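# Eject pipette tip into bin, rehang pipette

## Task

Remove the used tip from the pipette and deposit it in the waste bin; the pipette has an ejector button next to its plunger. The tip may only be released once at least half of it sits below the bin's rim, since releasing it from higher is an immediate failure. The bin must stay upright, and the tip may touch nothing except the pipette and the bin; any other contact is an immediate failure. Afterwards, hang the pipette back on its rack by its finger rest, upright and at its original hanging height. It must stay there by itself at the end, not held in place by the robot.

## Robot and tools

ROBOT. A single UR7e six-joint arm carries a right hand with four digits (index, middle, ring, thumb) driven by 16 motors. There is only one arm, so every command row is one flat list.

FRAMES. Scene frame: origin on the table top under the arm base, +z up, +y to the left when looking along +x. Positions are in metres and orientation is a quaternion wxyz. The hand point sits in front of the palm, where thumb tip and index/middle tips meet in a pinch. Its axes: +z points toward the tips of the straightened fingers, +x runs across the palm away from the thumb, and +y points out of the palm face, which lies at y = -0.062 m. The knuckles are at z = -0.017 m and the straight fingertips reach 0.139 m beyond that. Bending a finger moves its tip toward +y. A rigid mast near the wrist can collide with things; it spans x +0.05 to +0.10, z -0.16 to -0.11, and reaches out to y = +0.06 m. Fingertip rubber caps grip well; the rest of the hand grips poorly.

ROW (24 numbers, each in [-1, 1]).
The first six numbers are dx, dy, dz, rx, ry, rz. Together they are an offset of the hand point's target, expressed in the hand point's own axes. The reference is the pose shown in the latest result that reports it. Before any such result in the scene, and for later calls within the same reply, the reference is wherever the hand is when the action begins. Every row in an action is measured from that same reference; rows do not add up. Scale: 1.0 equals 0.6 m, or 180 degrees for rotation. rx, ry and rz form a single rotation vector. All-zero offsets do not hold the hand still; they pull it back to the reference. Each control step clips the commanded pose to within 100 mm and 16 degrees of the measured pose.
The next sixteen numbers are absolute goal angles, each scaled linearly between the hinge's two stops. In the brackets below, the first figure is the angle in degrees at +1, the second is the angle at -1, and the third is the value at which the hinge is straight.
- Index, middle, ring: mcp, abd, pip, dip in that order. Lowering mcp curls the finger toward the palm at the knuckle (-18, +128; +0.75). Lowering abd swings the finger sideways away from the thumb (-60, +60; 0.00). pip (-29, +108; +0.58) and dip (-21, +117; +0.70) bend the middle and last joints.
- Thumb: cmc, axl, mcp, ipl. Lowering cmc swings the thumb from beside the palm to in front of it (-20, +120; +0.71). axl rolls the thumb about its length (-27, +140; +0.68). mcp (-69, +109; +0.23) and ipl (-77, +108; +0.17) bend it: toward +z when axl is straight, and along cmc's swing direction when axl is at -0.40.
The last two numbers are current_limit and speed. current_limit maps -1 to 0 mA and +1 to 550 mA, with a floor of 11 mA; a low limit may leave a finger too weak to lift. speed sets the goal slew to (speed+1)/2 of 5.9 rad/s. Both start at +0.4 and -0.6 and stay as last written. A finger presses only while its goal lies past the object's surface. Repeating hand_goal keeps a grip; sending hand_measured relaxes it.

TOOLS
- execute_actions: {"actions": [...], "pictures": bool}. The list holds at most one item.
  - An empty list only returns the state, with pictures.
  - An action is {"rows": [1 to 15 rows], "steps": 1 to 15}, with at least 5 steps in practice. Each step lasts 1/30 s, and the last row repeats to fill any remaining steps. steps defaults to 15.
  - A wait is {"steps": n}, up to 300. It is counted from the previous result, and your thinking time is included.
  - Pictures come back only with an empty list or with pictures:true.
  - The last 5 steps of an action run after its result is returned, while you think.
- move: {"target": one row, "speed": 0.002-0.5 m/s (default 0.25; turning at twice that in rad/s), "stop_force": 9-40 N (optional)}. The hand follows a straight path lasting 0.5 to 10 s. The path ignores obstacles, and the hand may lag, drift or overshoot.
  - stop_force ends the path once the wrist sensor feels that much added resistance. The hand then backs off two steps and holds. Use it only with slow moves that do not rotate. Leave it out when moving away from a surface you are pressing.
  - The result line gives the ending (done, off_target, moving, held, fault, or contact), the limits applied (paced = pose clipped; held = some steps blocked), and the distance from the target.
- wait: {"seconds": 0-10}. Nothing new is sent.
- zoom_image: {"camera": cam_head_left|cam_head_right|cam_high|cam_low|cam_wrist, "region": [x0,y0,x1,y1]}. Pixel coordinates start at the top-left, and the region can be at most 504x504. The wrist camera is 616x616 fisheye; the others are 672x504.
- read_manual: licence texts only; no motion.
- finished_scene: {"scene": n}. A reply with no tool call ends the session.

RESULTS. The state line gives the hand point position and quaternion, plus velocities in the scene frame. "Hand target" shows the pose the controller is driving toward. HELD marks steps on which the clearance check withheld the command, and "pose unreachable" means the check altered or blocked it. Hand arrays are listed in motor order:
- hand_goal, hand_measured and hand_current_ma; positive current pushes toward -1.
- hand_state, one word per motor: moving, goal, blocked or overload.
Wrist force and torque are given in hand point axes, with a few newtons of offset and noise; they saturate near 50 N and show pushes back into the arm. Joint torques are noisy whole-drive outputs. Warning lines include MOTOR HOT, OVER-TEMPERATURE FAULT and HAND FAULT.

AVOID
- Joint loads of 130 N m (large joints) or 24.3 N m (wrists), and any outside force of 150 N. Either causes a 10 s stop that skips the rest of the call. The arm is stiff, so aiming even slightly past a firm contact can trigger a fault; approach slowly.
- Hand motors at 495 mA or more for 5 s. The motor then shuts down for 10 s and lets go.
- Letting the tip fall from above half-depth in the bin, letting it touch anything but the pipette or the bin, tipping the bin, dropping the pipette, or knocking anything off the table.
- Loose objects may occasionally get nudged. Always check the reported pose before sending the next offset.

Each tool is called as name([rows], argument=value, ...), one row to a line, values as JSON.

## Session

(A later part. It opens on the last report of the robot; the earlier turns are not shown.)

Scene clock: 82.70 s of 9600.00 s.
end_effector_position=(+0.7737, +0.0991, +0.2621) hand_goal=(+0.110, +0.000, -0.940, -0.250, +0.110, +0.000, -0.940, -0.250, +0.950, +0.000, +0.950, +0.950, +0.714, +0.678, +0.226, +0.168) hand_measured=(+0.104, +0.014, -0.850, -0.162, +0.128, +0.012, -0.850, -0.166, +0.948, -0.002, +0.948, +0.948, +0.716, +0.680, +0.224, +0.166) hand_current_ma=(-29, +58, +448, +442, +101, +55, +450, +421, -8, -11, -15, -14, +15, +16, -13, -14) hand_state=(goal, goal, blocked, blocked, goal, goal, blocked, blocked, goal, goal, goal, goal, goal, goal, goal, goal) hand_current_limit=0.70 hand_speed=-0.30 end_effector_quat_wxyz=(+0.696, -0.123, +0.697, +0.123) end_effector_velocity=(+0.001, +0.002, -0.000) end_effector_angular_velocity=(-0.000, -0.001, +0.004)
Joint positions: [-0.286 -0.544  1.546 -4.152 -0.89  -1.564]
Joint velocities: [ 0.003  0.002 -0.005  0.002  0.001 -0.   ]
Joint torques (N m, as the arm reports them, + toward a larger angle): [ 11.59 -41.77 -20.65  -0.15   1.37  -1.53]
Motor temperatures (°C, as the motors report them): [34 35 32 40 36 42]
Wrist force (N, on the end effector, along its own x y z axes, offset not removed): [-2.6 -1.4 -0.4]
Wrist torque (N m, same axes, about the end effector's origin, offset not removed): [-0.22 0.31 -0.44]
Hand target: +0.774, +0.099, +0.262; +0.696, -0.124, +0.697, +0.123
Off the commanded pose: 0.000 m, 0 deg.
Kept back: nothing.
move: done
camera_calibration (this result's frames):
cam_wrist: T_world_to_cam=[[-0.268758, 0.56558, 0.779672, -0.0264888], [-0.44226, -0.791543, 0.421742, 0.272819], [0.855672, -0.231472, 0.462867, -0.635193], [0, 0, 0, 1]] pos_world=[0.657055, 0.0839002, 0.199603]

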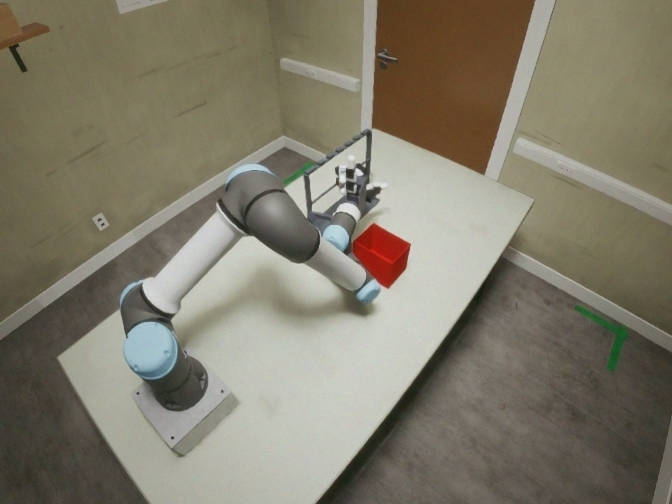

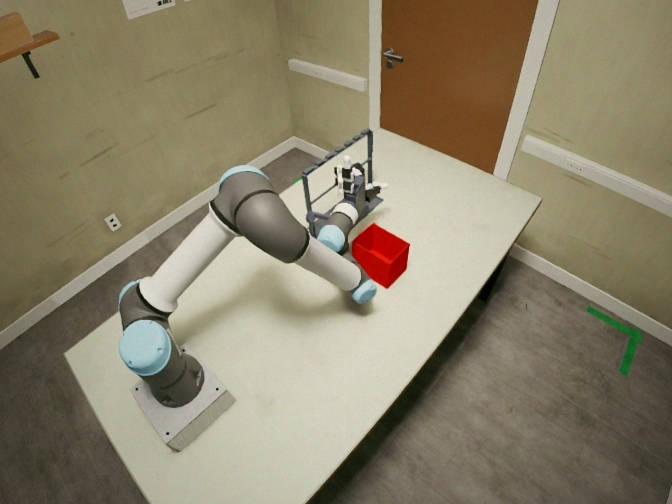

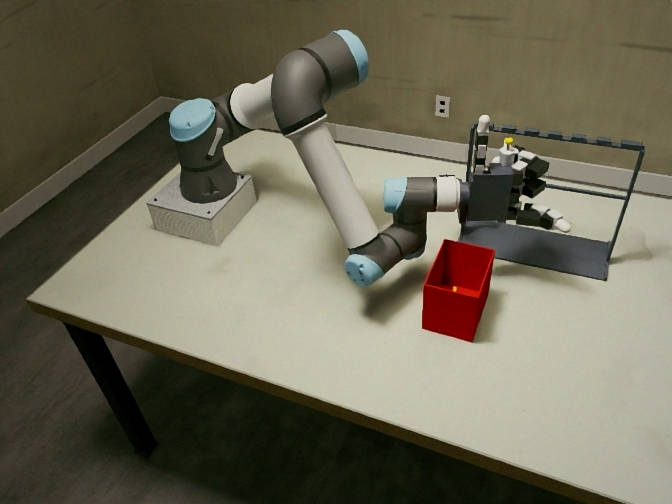

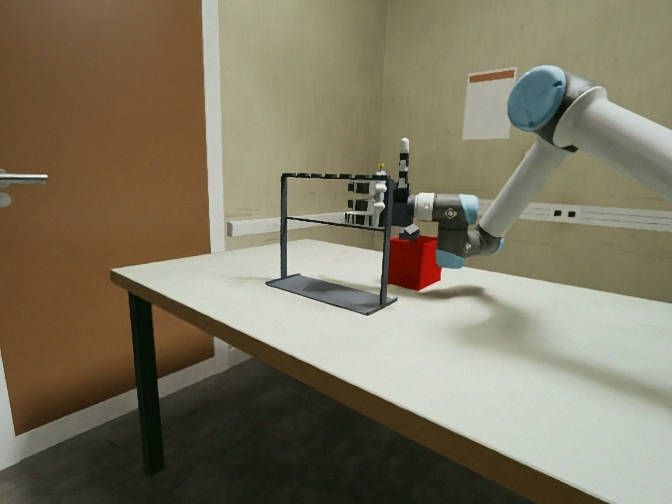

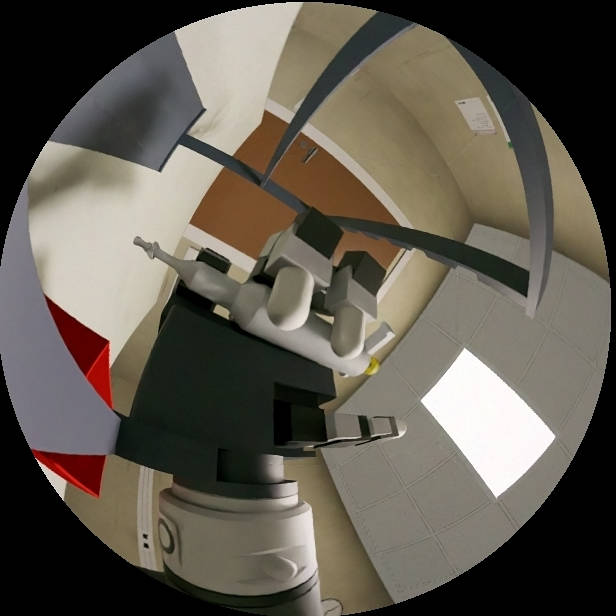

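move(target=[0,0.0657,-0.030,0.061,0,0, 0.11,0,-0.94,-0.25, 0.11,0,-0.94,-0.25, 0.95,0,0.95,0.95, 0.714,0.678,0.226,0.168, 0.7,-0.3], speed=0.08)

zoom_image(camera="cam_wrist", region=[340, 230, 500, 380])

zoom_image(camera="cam_low", region=[335, 155, 425, 245])

zoom_image(camera="cam_high", region=[455, 105, 545, 175])

Scene clock: 88.33 s of 9600.00 s.
end_effector_position=(+0.7435, +0.1298, +0.2620) hand_goal=(+0.110, +0.000, -0.940, -0.250, +0.110, +0.000, -0.940, -0.250, +0.950, +0.000, +0.950, +0.950, +0.714, +0.678, +0.226, +0.168) hand_measured=(+0.104, +0.014, -0.850, -0.162, +0.128, +0.012, -0.850, -0.166, +0.948, -0.002, +0.948, +0.948, +0.716, +0.680, +0.224, +0.166) hand_current_ma=(-29, +58, +448, +442, +101, +55, +450, +421, -8, -11, -14, -14, +15, +16, -13, -14) hand_state=(goal, goal, blocked, blocked, goal, goal, blocked, blocked, goal, goal, goal, goal, goal, goal, goal, goal) hand_current_limit=0.70 hand_speed=-0.30 end_effector_quat_wxyz=(+0.704, -0.057, +0.705, +0.056) end_effector_velocity=(-0.001, +0.001, -0.000) end_effector_angular_velocity=(+0.000, +0.000, -0.014)
Joint positions: [-0.194 -0.614  1.749 -4.284 -1.173 -1.566]
Joint velocities: [ 0.005 -0.003  0.008 -0.005 -0.019 -0.   ]
Joint torques (N m, as the arm reports them, + toward a larger angle): [ 10.59 -58.73  -1.29  -3.95  -1.38  -1.69]
Motor temperatures (°C, as the motors report them): [34 35 32 40 36 42]
Wrist force (N, on the end effector, along its own x y z axes, offset not removed): [-0.3 1.9 2.3]
Wrist torque (N m, same axes, about the end effector's origin, offset not removed): [-0.10 -0.09 -0.03]
Hand target: +0.743, +0.130, +0.262; +0.704, -0.056, +0.705, +0.056
Off the commanded pose: 0.000 m, 0 deg.
Kept back: nothing.
After step 90, 1.10 s passed at rest.
move: done
camera_calibration (this result's frames):
cam_wrist: T_world_to_cam=[[-0.156933, 0.606596, 0.779368, -0.140305], [-0.584288, -0.693249, 0.421917, 0.376592], [0.796229, -0.389162, 0.46322, -0.537562], [0, 0, 0, 1]] pos_world=[0.626042, 0.136982, 0.199468]

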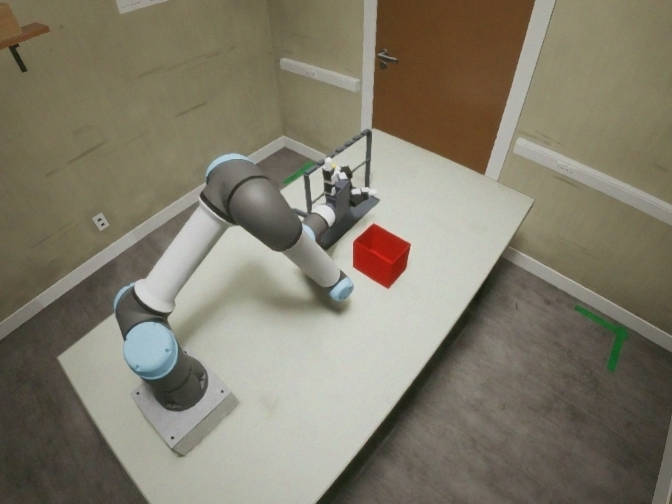

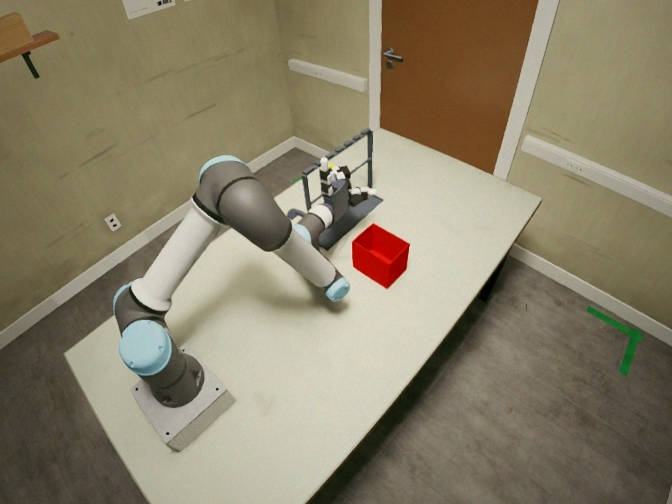

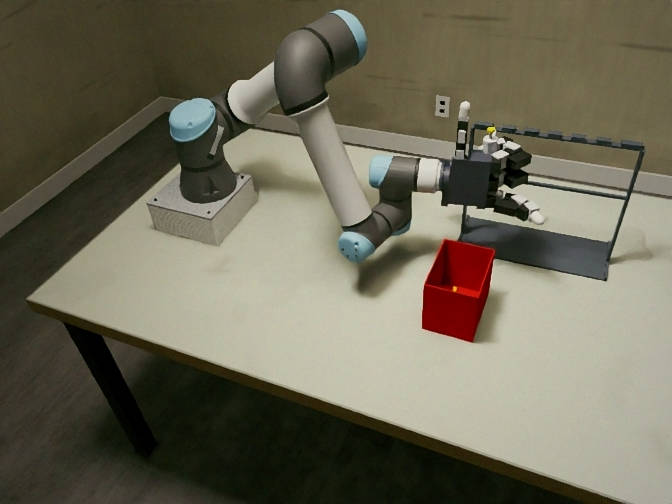

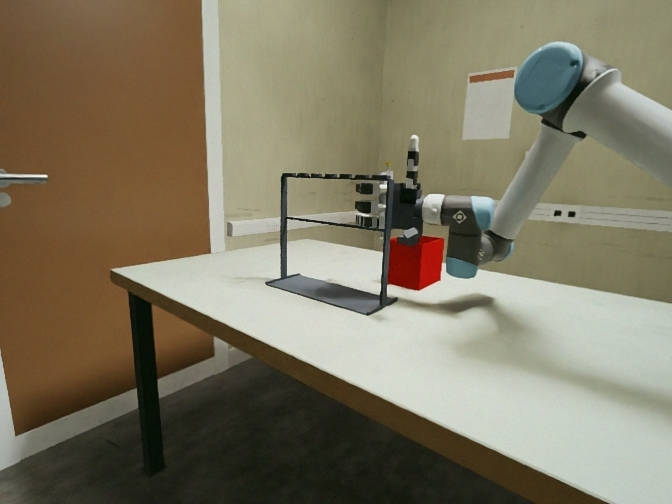

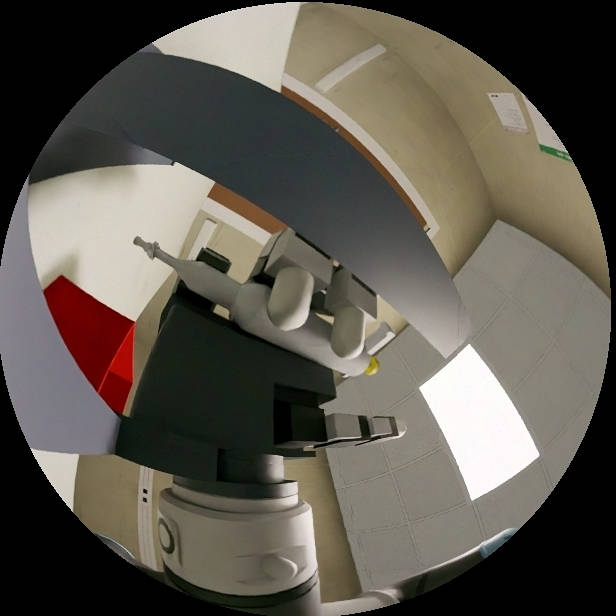

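Region (340, 230, 500, 380) of cam_wrist's 616x616 image, scaled by 3.150, with more detail than that image has; it fills the top 472 rows of this view, and the rest is white.

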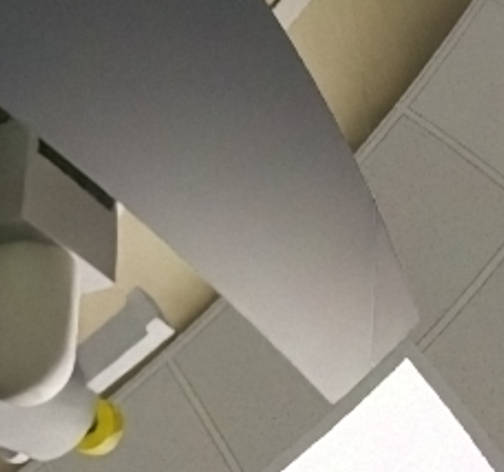

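Region (335, 155, 425, 245) of cam_low's 672x504 image, scaled by 5.600, with more detail than that image has.

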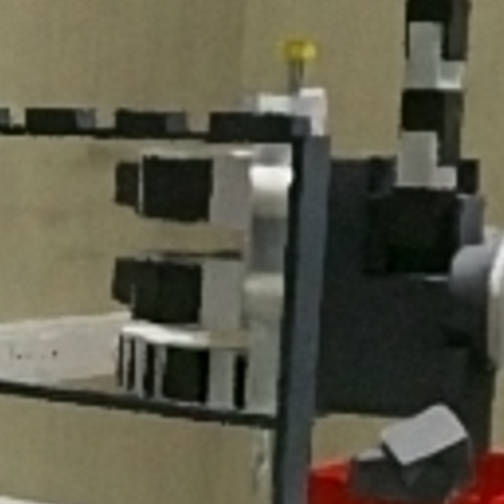

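Region (455, 105, 545, 175) of cam_high's 672x504 image, scaled by 5.600, with more detail than that image has.

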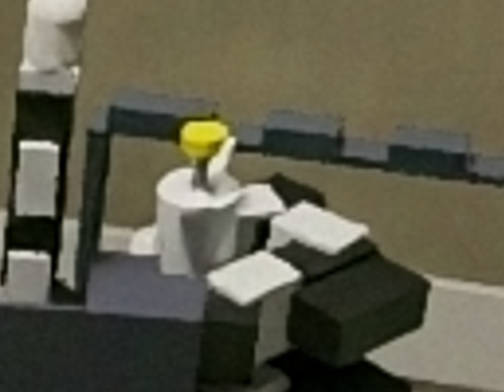

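move(target=[0,0.0412,0.0065,0,0,0, 0.11,0,-0.94,-0.25, 0.11,0,-0.94,-0.25, 0.95,0,0.95,0.95, 0.714,0.678,0.226,0.168, 0.7,-0.3], speed=0.04)

zoom_image(camera="cam_low", region=[345, 155, 405, 215])

zoom_image(camera="cam_high", region=[465, 110, 525, 155])

zoom_image(camera="cam_head_left", region=[300, 145, 360, 195])

Scene clock: 90.30 s of 9600.00 s.
end_effector_position=(+0.7434, +0.1546, +0.2619) hand_goal=(+0.110, +0.000, -0.940, -0.250, +0.110, +0.000, -0.940, -0.250, +0.950, +0.000, +0.950, +0.950, +0.714, +0.678, +0.226, +0.168) hand_measured=(+0.104, +0.014, -0.850, -0.162, +0.128, +0.012, -0.850, -0.166, +0.948, -0.002, +0.948, +0.948, +0.716, +0.680, +0.224, +0.166) hand_current_ma=(-29, +58, +448, +442, +101, +55, +450, +421, -8, -11, -14, -14, +15, +16, -13, -14) hand_state=(goal, goal, blocked, blocked, goal, goal, blocked, blocked, goal, goal, goal, goal, goal, goal, goal, goal) hand_current_limit=0.70 hand_speed=-0.30 end_effector_quat_wxyz=(+0.704, -0.057, +0.705, +0.056) end_effector_velocity=(+0.000, +0.002, -0.001) end_effector_angular_velocity=(+0.001, +0.002, +0.001)
Joint positions: [-0.147 -0.613  1.746 -4.281 -1.22  -1.566]
Joint velocities: [ 0.003  0.     0.     0.002 -0.003  0.   ]
Joint torques (N m, as the arm reports them, + toward a larger angle): [ 10.78 -40.05 -19.02  -0.39  -1.32  -1.75]
Motor temperatures (°C, as the motors report them): [34 35 32 40 36 42]
Wrist force (N, on the end effector, along its own x y z axes, offset not removed): [0.6 -2.3 2.9]
Wrist torque (N m, same axes, about the end effector's origin, offset not removed): [-0.73 0.09 -0.34]
Hand target: +0.743, +0.155, +0.262; +0.704, -0.057, +0.705, +0.056
Off the commanded pose: 0.000 m, 0 deg.
Kept back: nothing.
move: done
camera_calibration (this result's frames):
cam_wrist: T_world_to_cam=[[-0.15692, 0.606672, 0.77931, -0.155342], [-0.584276, -0.69321, 0.421997, 0.393779], [0.79624, -0.389113, 0.463242, -0.527823], [0, 0, 0, 1]] pos_world=[0.625973, 0.16183, 0.199396]

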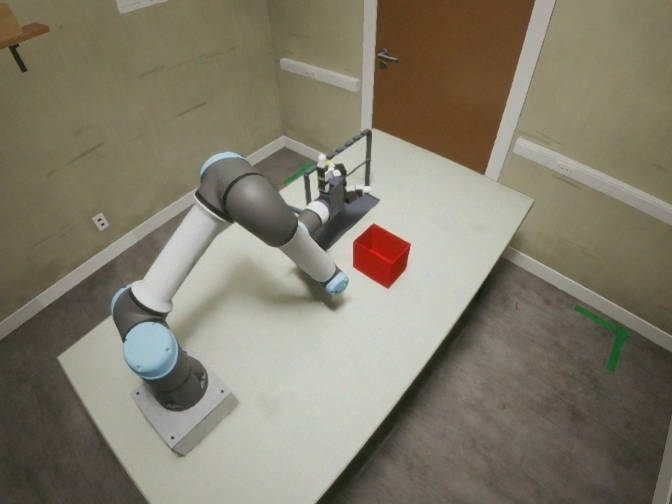

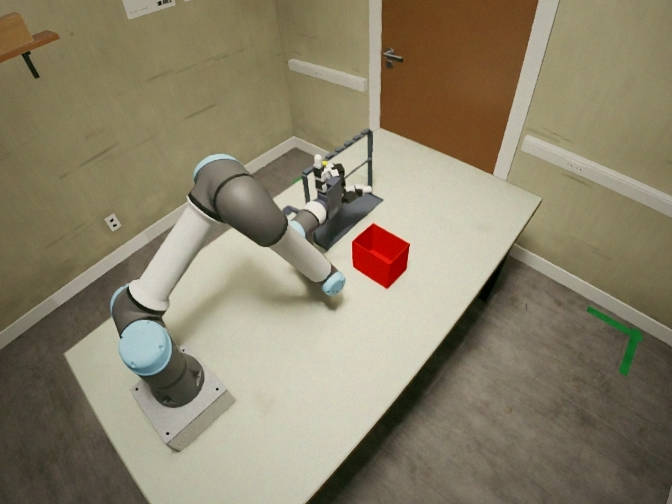

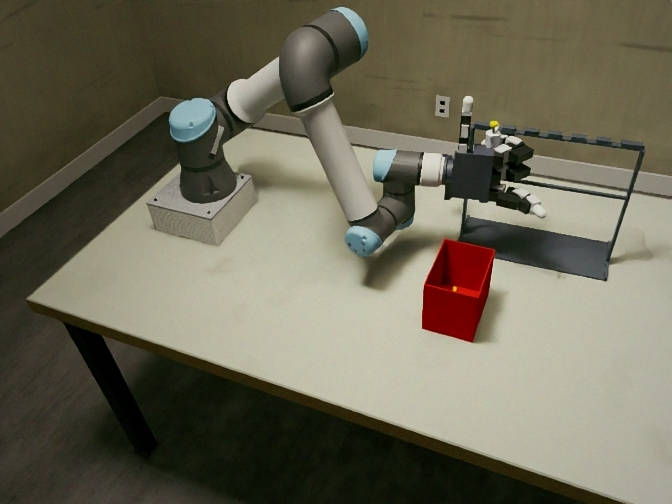

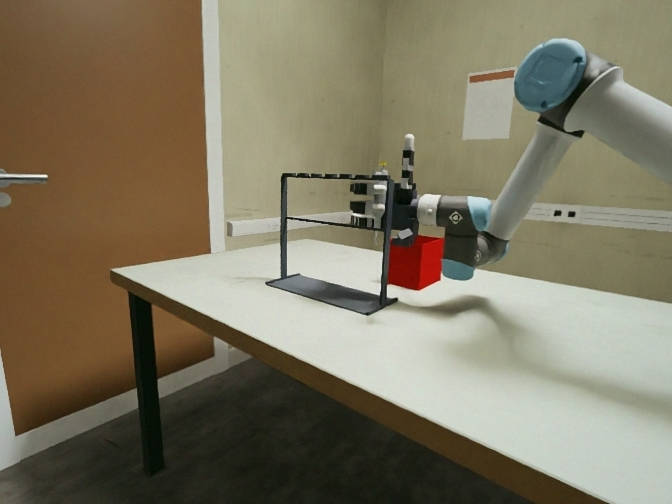

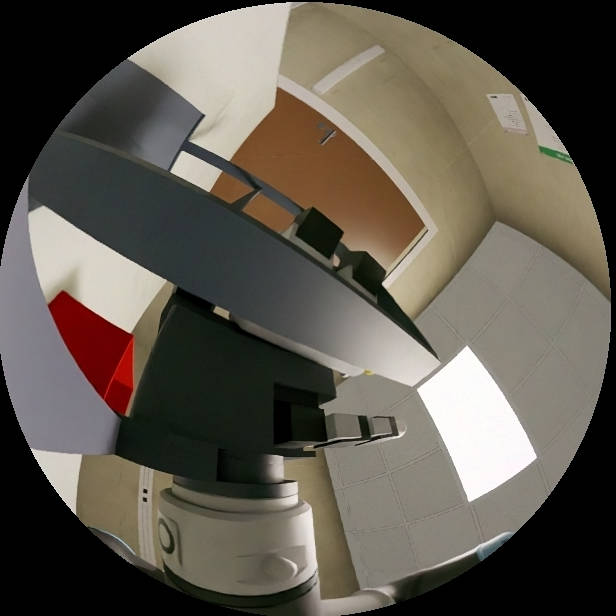

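Region (345, 155, 405, 215) of cam_low's 672x504 image, scaled by 8.400, with more detail than that image has.

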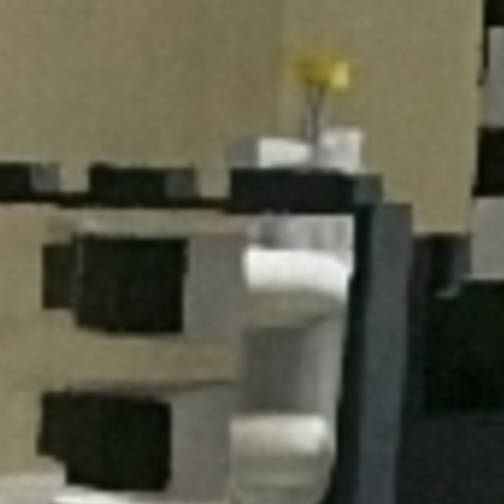

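Region (465, 110, 525, 155) of cam_high's 672x504 image, scaled by 8.400, with more detail than that image has; it fills the top 378 rows of this view, and the rest is white.

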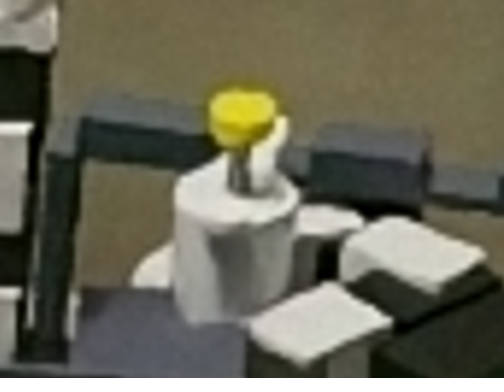

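Region (300, 145, 360, 195) of cam_head_left's 672x504 image, scaled by 8.400, with more detail than that image has.

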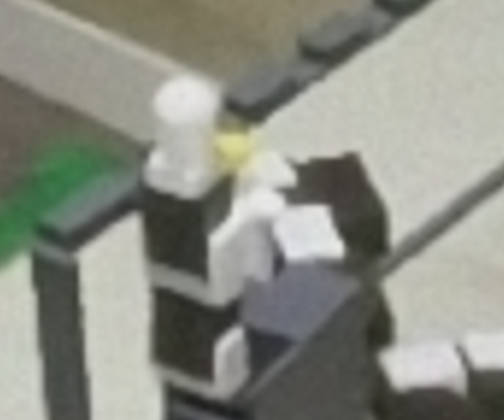

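move(target=[0,0.0362,0.0057,0,0,0, 0.11,0,-0.94,-0.25, 0.11,0,-0.94,-0.25, 0.95,0,0.95,0.95, 0.714,0.678,0.226,0.168, 0.7,-0.3], speed=0.02)

zoom_image(camera="cam_low", region=[345, 155, 405, 215])

zoom_image(camera="cam_high", region=[465, 105, 525, 150])

zoom_image(camera="cam_wrist", region=[300, 230, 460, 400])

Scene clock: 92.37 s of 9600.00 s.
end_effector_position=(+0.7433, +0.1764, +0.2619) hand_goal=(+0.110, +0.000, -0.940, -0.250, +0.110, +0.000, -0.940, -0.250, +0.950, +0.000, +0.950, +0.950, +0.714, +0.678, +0.226, +0.168) hand_measured=(+0.104, +0.014, -0.850, -0.162, +0.128, +0.012, -0.850, -0.166, +0.948, -0.002, +0.948, +0.948, +0.716, +0.680, +0.224, +0.166) hand_current_ma=(-29, +58, +448, +442, +101, +55, +450, +421, -8, -11, -14, -14, +15, +16, -13, -14) hand_state=(goal, goal, blocked, blocked, goal, goal, blocked, blocked, goal, goal, goal, goal, goal, goal, goal, goal) hand_current_limit=0.70 hand_speed=-0.30 end_effector_quat_wxyz=(+0.704, -0.057, +0.705, +0.056) end_effector_velocity=(+0.000, +0.002, +0.000) end_effector_angular_velocity=(-0.000, -0.001, +0.000)
Joint positions: [-0.105 -0.611  1.74  -4.277 -1.262 -1.567]
Joint velocities: [ 0.004  0.    -0.001  0.    -0.004 -0.   ]
Joint torques (N m, as the arm reports them, + toward a larger angle): [ 10.8  -39.97 -18.43  -0.51  -1.49  -1.65]
Motor temperatures (°C, as the motors report them): [34 35 32 40 36 42]
Wrist force (N, on the end effector, along its own x y z axes, offset not removed): [0.1 1.1 4.0]
Wrist torque (N m, same axes, about the end effector's origin, offset not removed): [-0.15 0.12 -0.43]
Hand target: +0.743, +0.177, +0.262; +0.704, -0.057, +0.705, +0.056
Off the commanded pose: 0.000 m, 0 deg.
Kept back: nothing.
move: done
camera_calibration (this result's frames):
cam_wrist: T_world_to_cam=[[-0.156915, 0.606739, 0.779259, -0.16853], [-0.584262, -0.693179, 0.422067, 0.408852], [0.796251, -0.389063, 0.463265, -0.519281], [0, 0, 0, 1]] pos_world=[0.625909, 0.183628, 0.19933]

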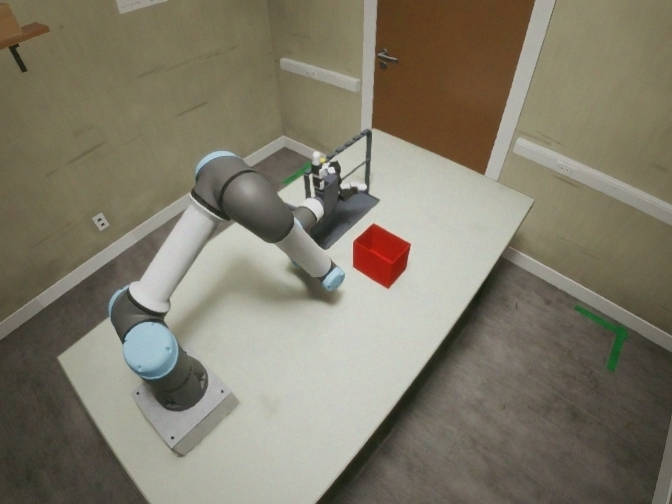

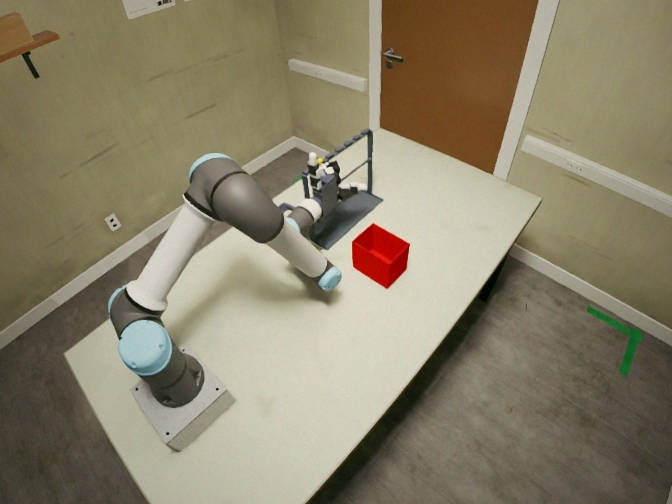

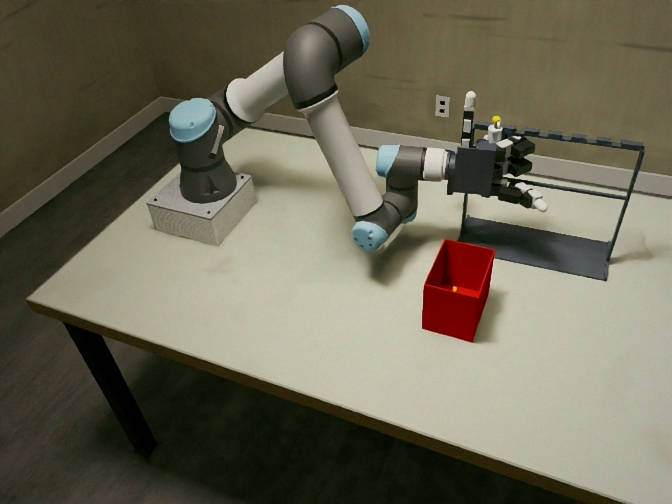

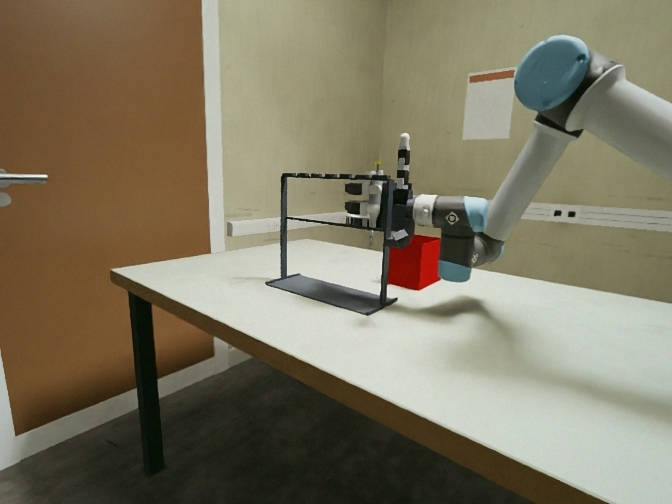

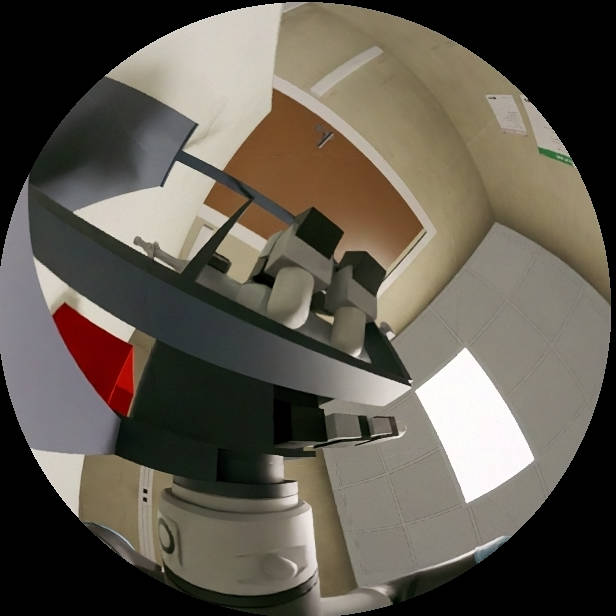

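Region (345, 155, 405, 215) of cam_low's 672x504 image, scaled by 8.400, with more detail than that image has.

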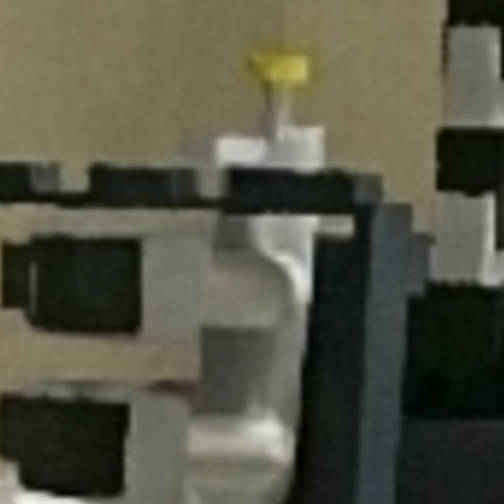

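Region (465, 105, 525, 150) of cam_high's 672x504 image, scaled by 8.400, with more detail than that image has; it fills the top 378 rows of this view, and the rest is white.

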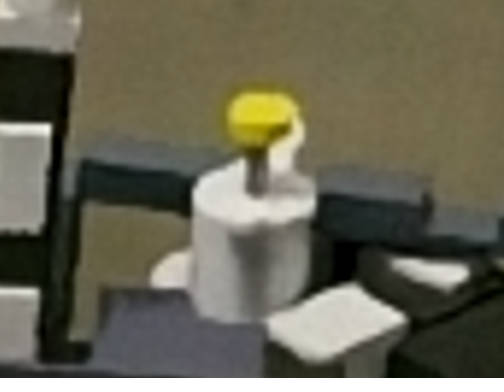

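Region (300, 230, 460, 400) of cam_wrist's 616x616 image, scaled by 2.965, with more detail than that image has; it fills the left 474 columns of this view, and the rest is white.

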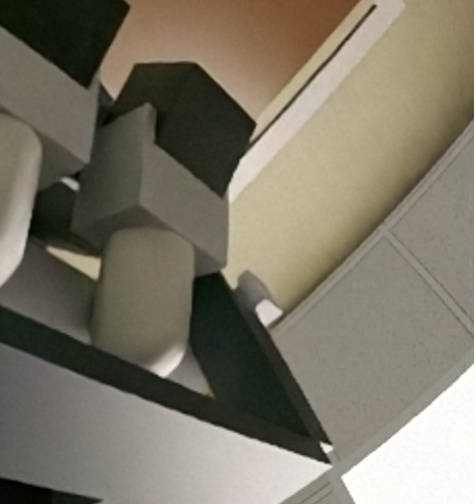

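move(target=[0,0.0042,0.0057,0,0,0, 0.11,0,-0.94,-0.25, 0.11,0,-0.94,-0.25, 0.95,0,0.95,0.95, 0.714,0.678,0.226,0.168, 0.7,-0.3], speed=0.01)

move(target=[0.0133,0,0,0,0,0, 0.11,0,-0.94,-0.25, 0.11,0,-0.94,-0.25, 0.95,0,0.95,0.95, 0.714,0.678,0.226,0.168, 0.7,-0.3], speed=0.01)

zoom_image(camera="cam_low", region=[345, 155, 405, 215])

zoom_image(camera="cam_wrist", region=[330, 270, 430, 380])

Scene clock: 94.03 s of 9600.00 s.
end_effector_position=(+0.7462, +0.1794, +0.2619) hand_goal=(+0.110, +0.000, -0.940, -0.250, +0.110, +0.000, -0.940, -0.250, +0.950, +0.000, +0.950, +0.950, +0.714, +0.678, +0.226, +0.168) hand_measured=(+0.104, +0.014, -0.850, -0.162, +0.128, +0.012, -0.850, -0.166, +0.948, -0.002, +0.948, +0.948, +0.716, +0.680, +0.224, +0.166) hand_current_ma=(-29, +58, +448, +442, +101, +55, +450, +421, -8, -11, -14, -14, +15, +16, -13, -14) hand_state=(goal, goal, blocked, blocked, goal, goal, blocked, blocked, goal, goal, goal, goal, goal, goal, goal, goal) hand_current_limit=0.70 hand_speed=-0.30 end_effector_quat_wxyz=(+0.704, -0.057, +0.705, +0.056) end_effector_velocity=(+0.002, +0.001, +0.001) end_effector_angular_velocity=(-0.000, -0.001, -0.001)
Joint positions: [-0.098 -0.608  1.73  -4.27  -1.268 -1.567]
Joint velocities: [ 0.002  0.001 -0.005  0.003 -0.004  0.   ]
Joint torques (N m, as the arm reports them, + toward a larger angle): [ 10.33 -41.8  -18.78  -0.91  -1.39  -1.66]
Motor temperatures (°C, as the motors report them): [34 35 32 40 36 42]
Wrist force (N, on the end effector, along its own x y z axes, offset not removed): [-5.3 -1.0 4.7]
Wrist torque (N m, same axes, about the end effector's origin, offset not removed): [-0.40 0.54 -0.84]
Hand target: +0.746, +0.179, +0.262; +0.704, -0.057, +0.705, +0.056
Off the commanded pose: 0.000 m, 0 deg.
Kept back: nothing.
move: done
camera_calibration (this result's frames):
cam_wrist: T_world_to_cam=[[-0.156912, 0.606752, 0.77925, -0.169846], [-0.584266, -0.69317, 0.422077, 0.412556], [0.796249, -0.38906, 0.463271, -0.520424], [0, 0, 0, 1]] pos_world=[0.628779, 0.18655, 0.199319]

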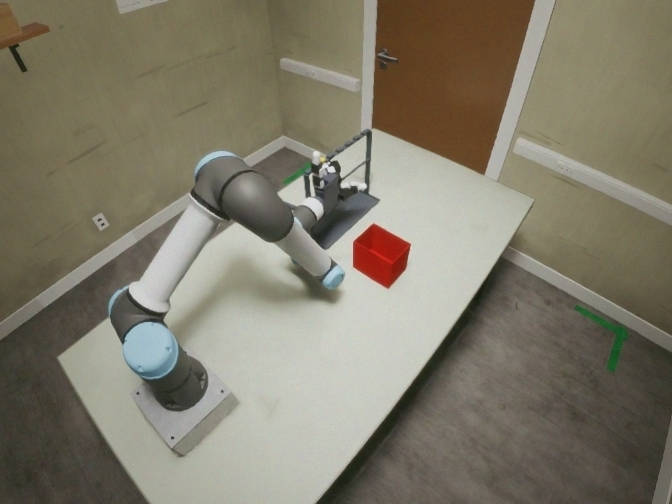

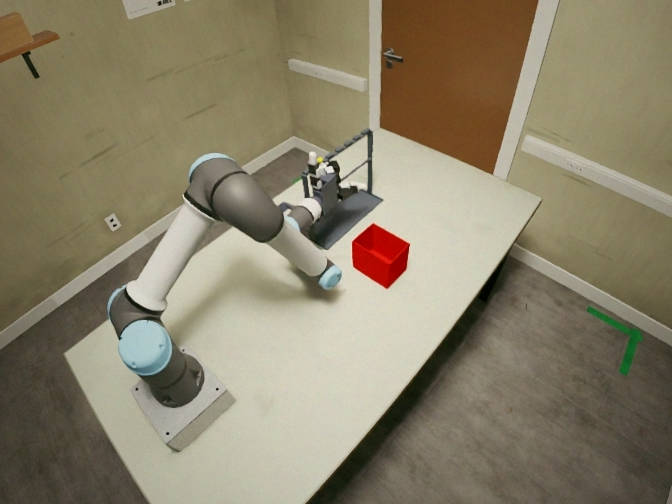

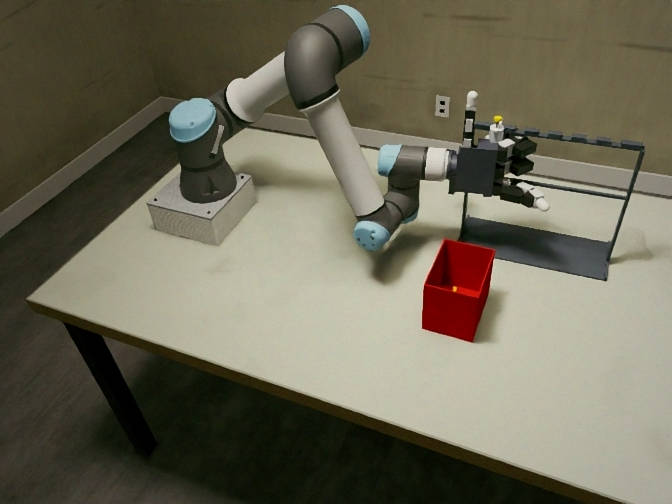

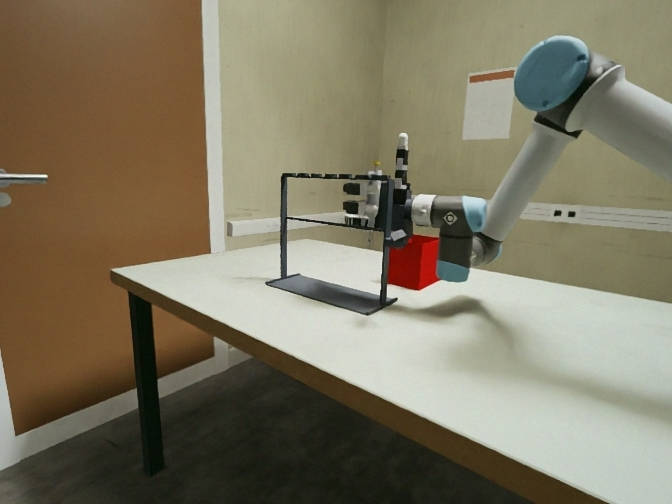

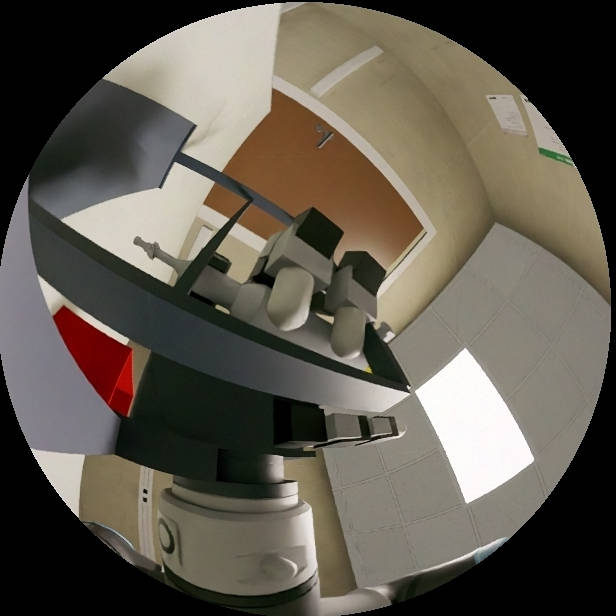

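Scene clock: 95.07 s of 9600.00 s.
end_effector_position=(+0.7462, +0.1794, +0.2540) hand_goal=(+0.110, +0.000, -0.940, -0.250, +0.110, +0.000, -0.940, -0.250, +0.950, +0.000, +0.950, +0.950, +0.714, +0.678, +0.226, +0.168) hand_measured=(+0.104, +0.014, -0.850, -0.162, +0.128, +0.012, -0.850, -0.166, +0.948, -0.002, +0.948, +0.948, +0.716, +0.680, +0.224, +0.166) hand_current_ma=(-29, +58, +448, +442, +101, +55, +450, +421, -8, -11, -14, -14, +15, +16, -13, -14) hand_state=(goal, goal, blocked, blocked, goal, goal, blocked, blocked, goal, goal, goal, goal, goal, goal, goal, goal) hand_current_limit=0.70 hand_speed=-0.30 end_effector_quat_wxyz=(+0.704, -0.057, +0.705, +0.056) end_effector_velocity=(+0.000, -0.001, -0.002) end_effector_angular_velocity=(-0.000, +0.002, -0.002)
Joint positions: [-0.098 -0.591  1.725 -4.282 -1.268 -1.567]
Joint velocities: [-0.001  0.004 -0.001 -0.001 -0.001 -0.   ]
Joint torques (N m, as the arm reports them, + toward a larger angle): [ -9.52 -40.68 -19.23  -4.03   1.46  -1.46]
Motor temperatures (°C, as the motors report them): [34 35 32 40 36 42]
Wrist force (N, on the end effector, along its own x y z axes, offset not removed): [-2.2 -0.8 3.8]
Wrist torque (N m, same axes, about the end effector's origin, offset not removed): [-0.52 0.09 -0.52]
Hand target: +0.746, +0.179, +0.254; +0.704, -0.057, +0.705, +0.056
Off the commanded pose: 0.000 m, 0 deg.
Kept back: nothing.
move: done
camera_calibration (this result's frames):
cam_wrist: T_world_to_cam=[[-0.156906, 0.606757, 0.779248, -0.163771], [-0.584258, -0.693169, 0.422088, 0.415841], [0.796255, -0.389054, 0.463265, -0.516806], [0, 0, 0, 1]] pos_world=[0.628772, 0.186552, 0.191515]

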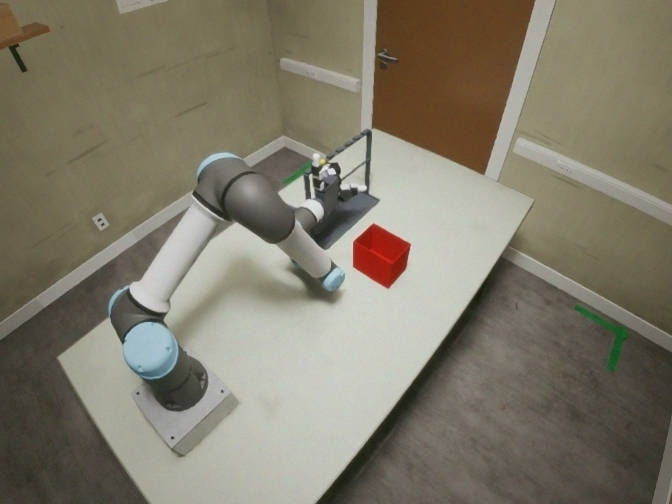

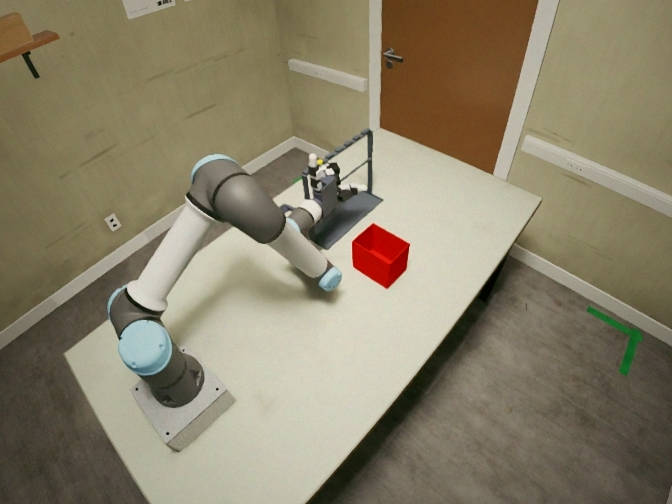

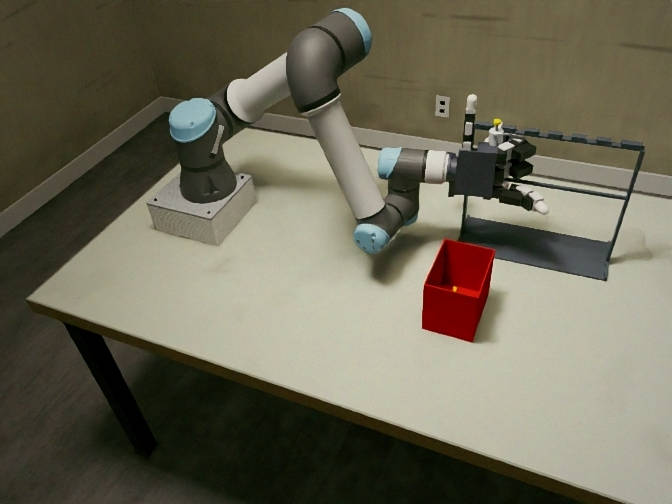

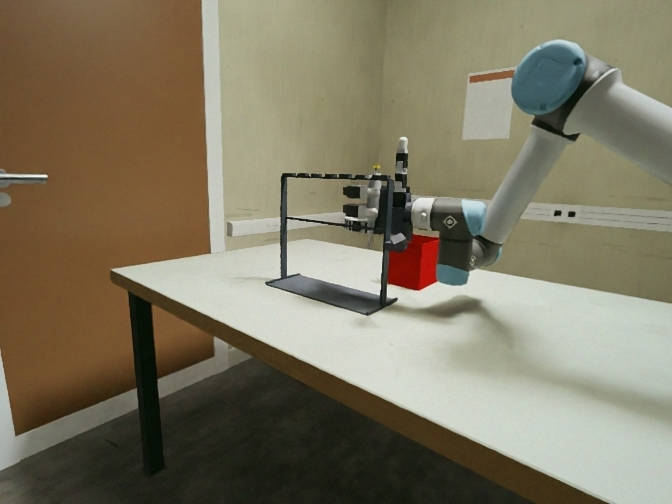

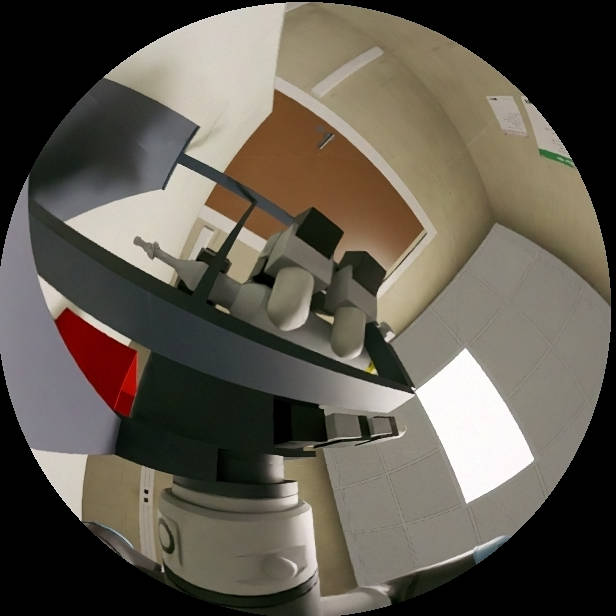

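Region (345, 155, 405, 215) of cam_low's 672x504 image, scaled by 8.400, with more detail than that image has.

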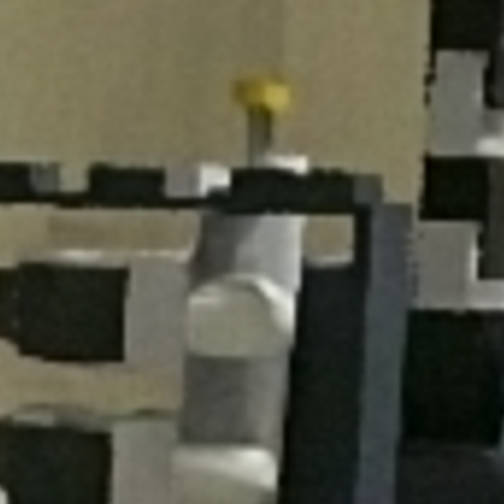

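Region (330, 270, 430, 380) of cam_wrist's 616x616 image, scaled by 4.582, with more detail than that image has; it fills the left 458 columns of this view, and the rest is white.

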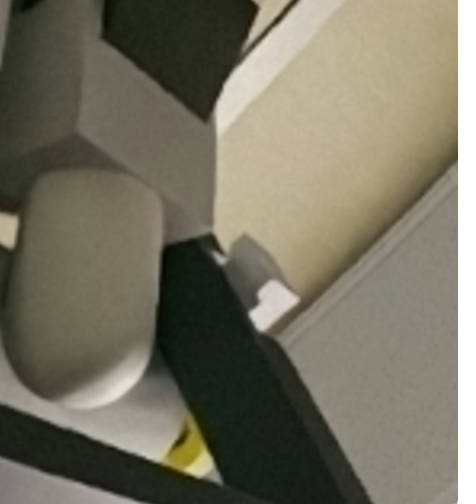

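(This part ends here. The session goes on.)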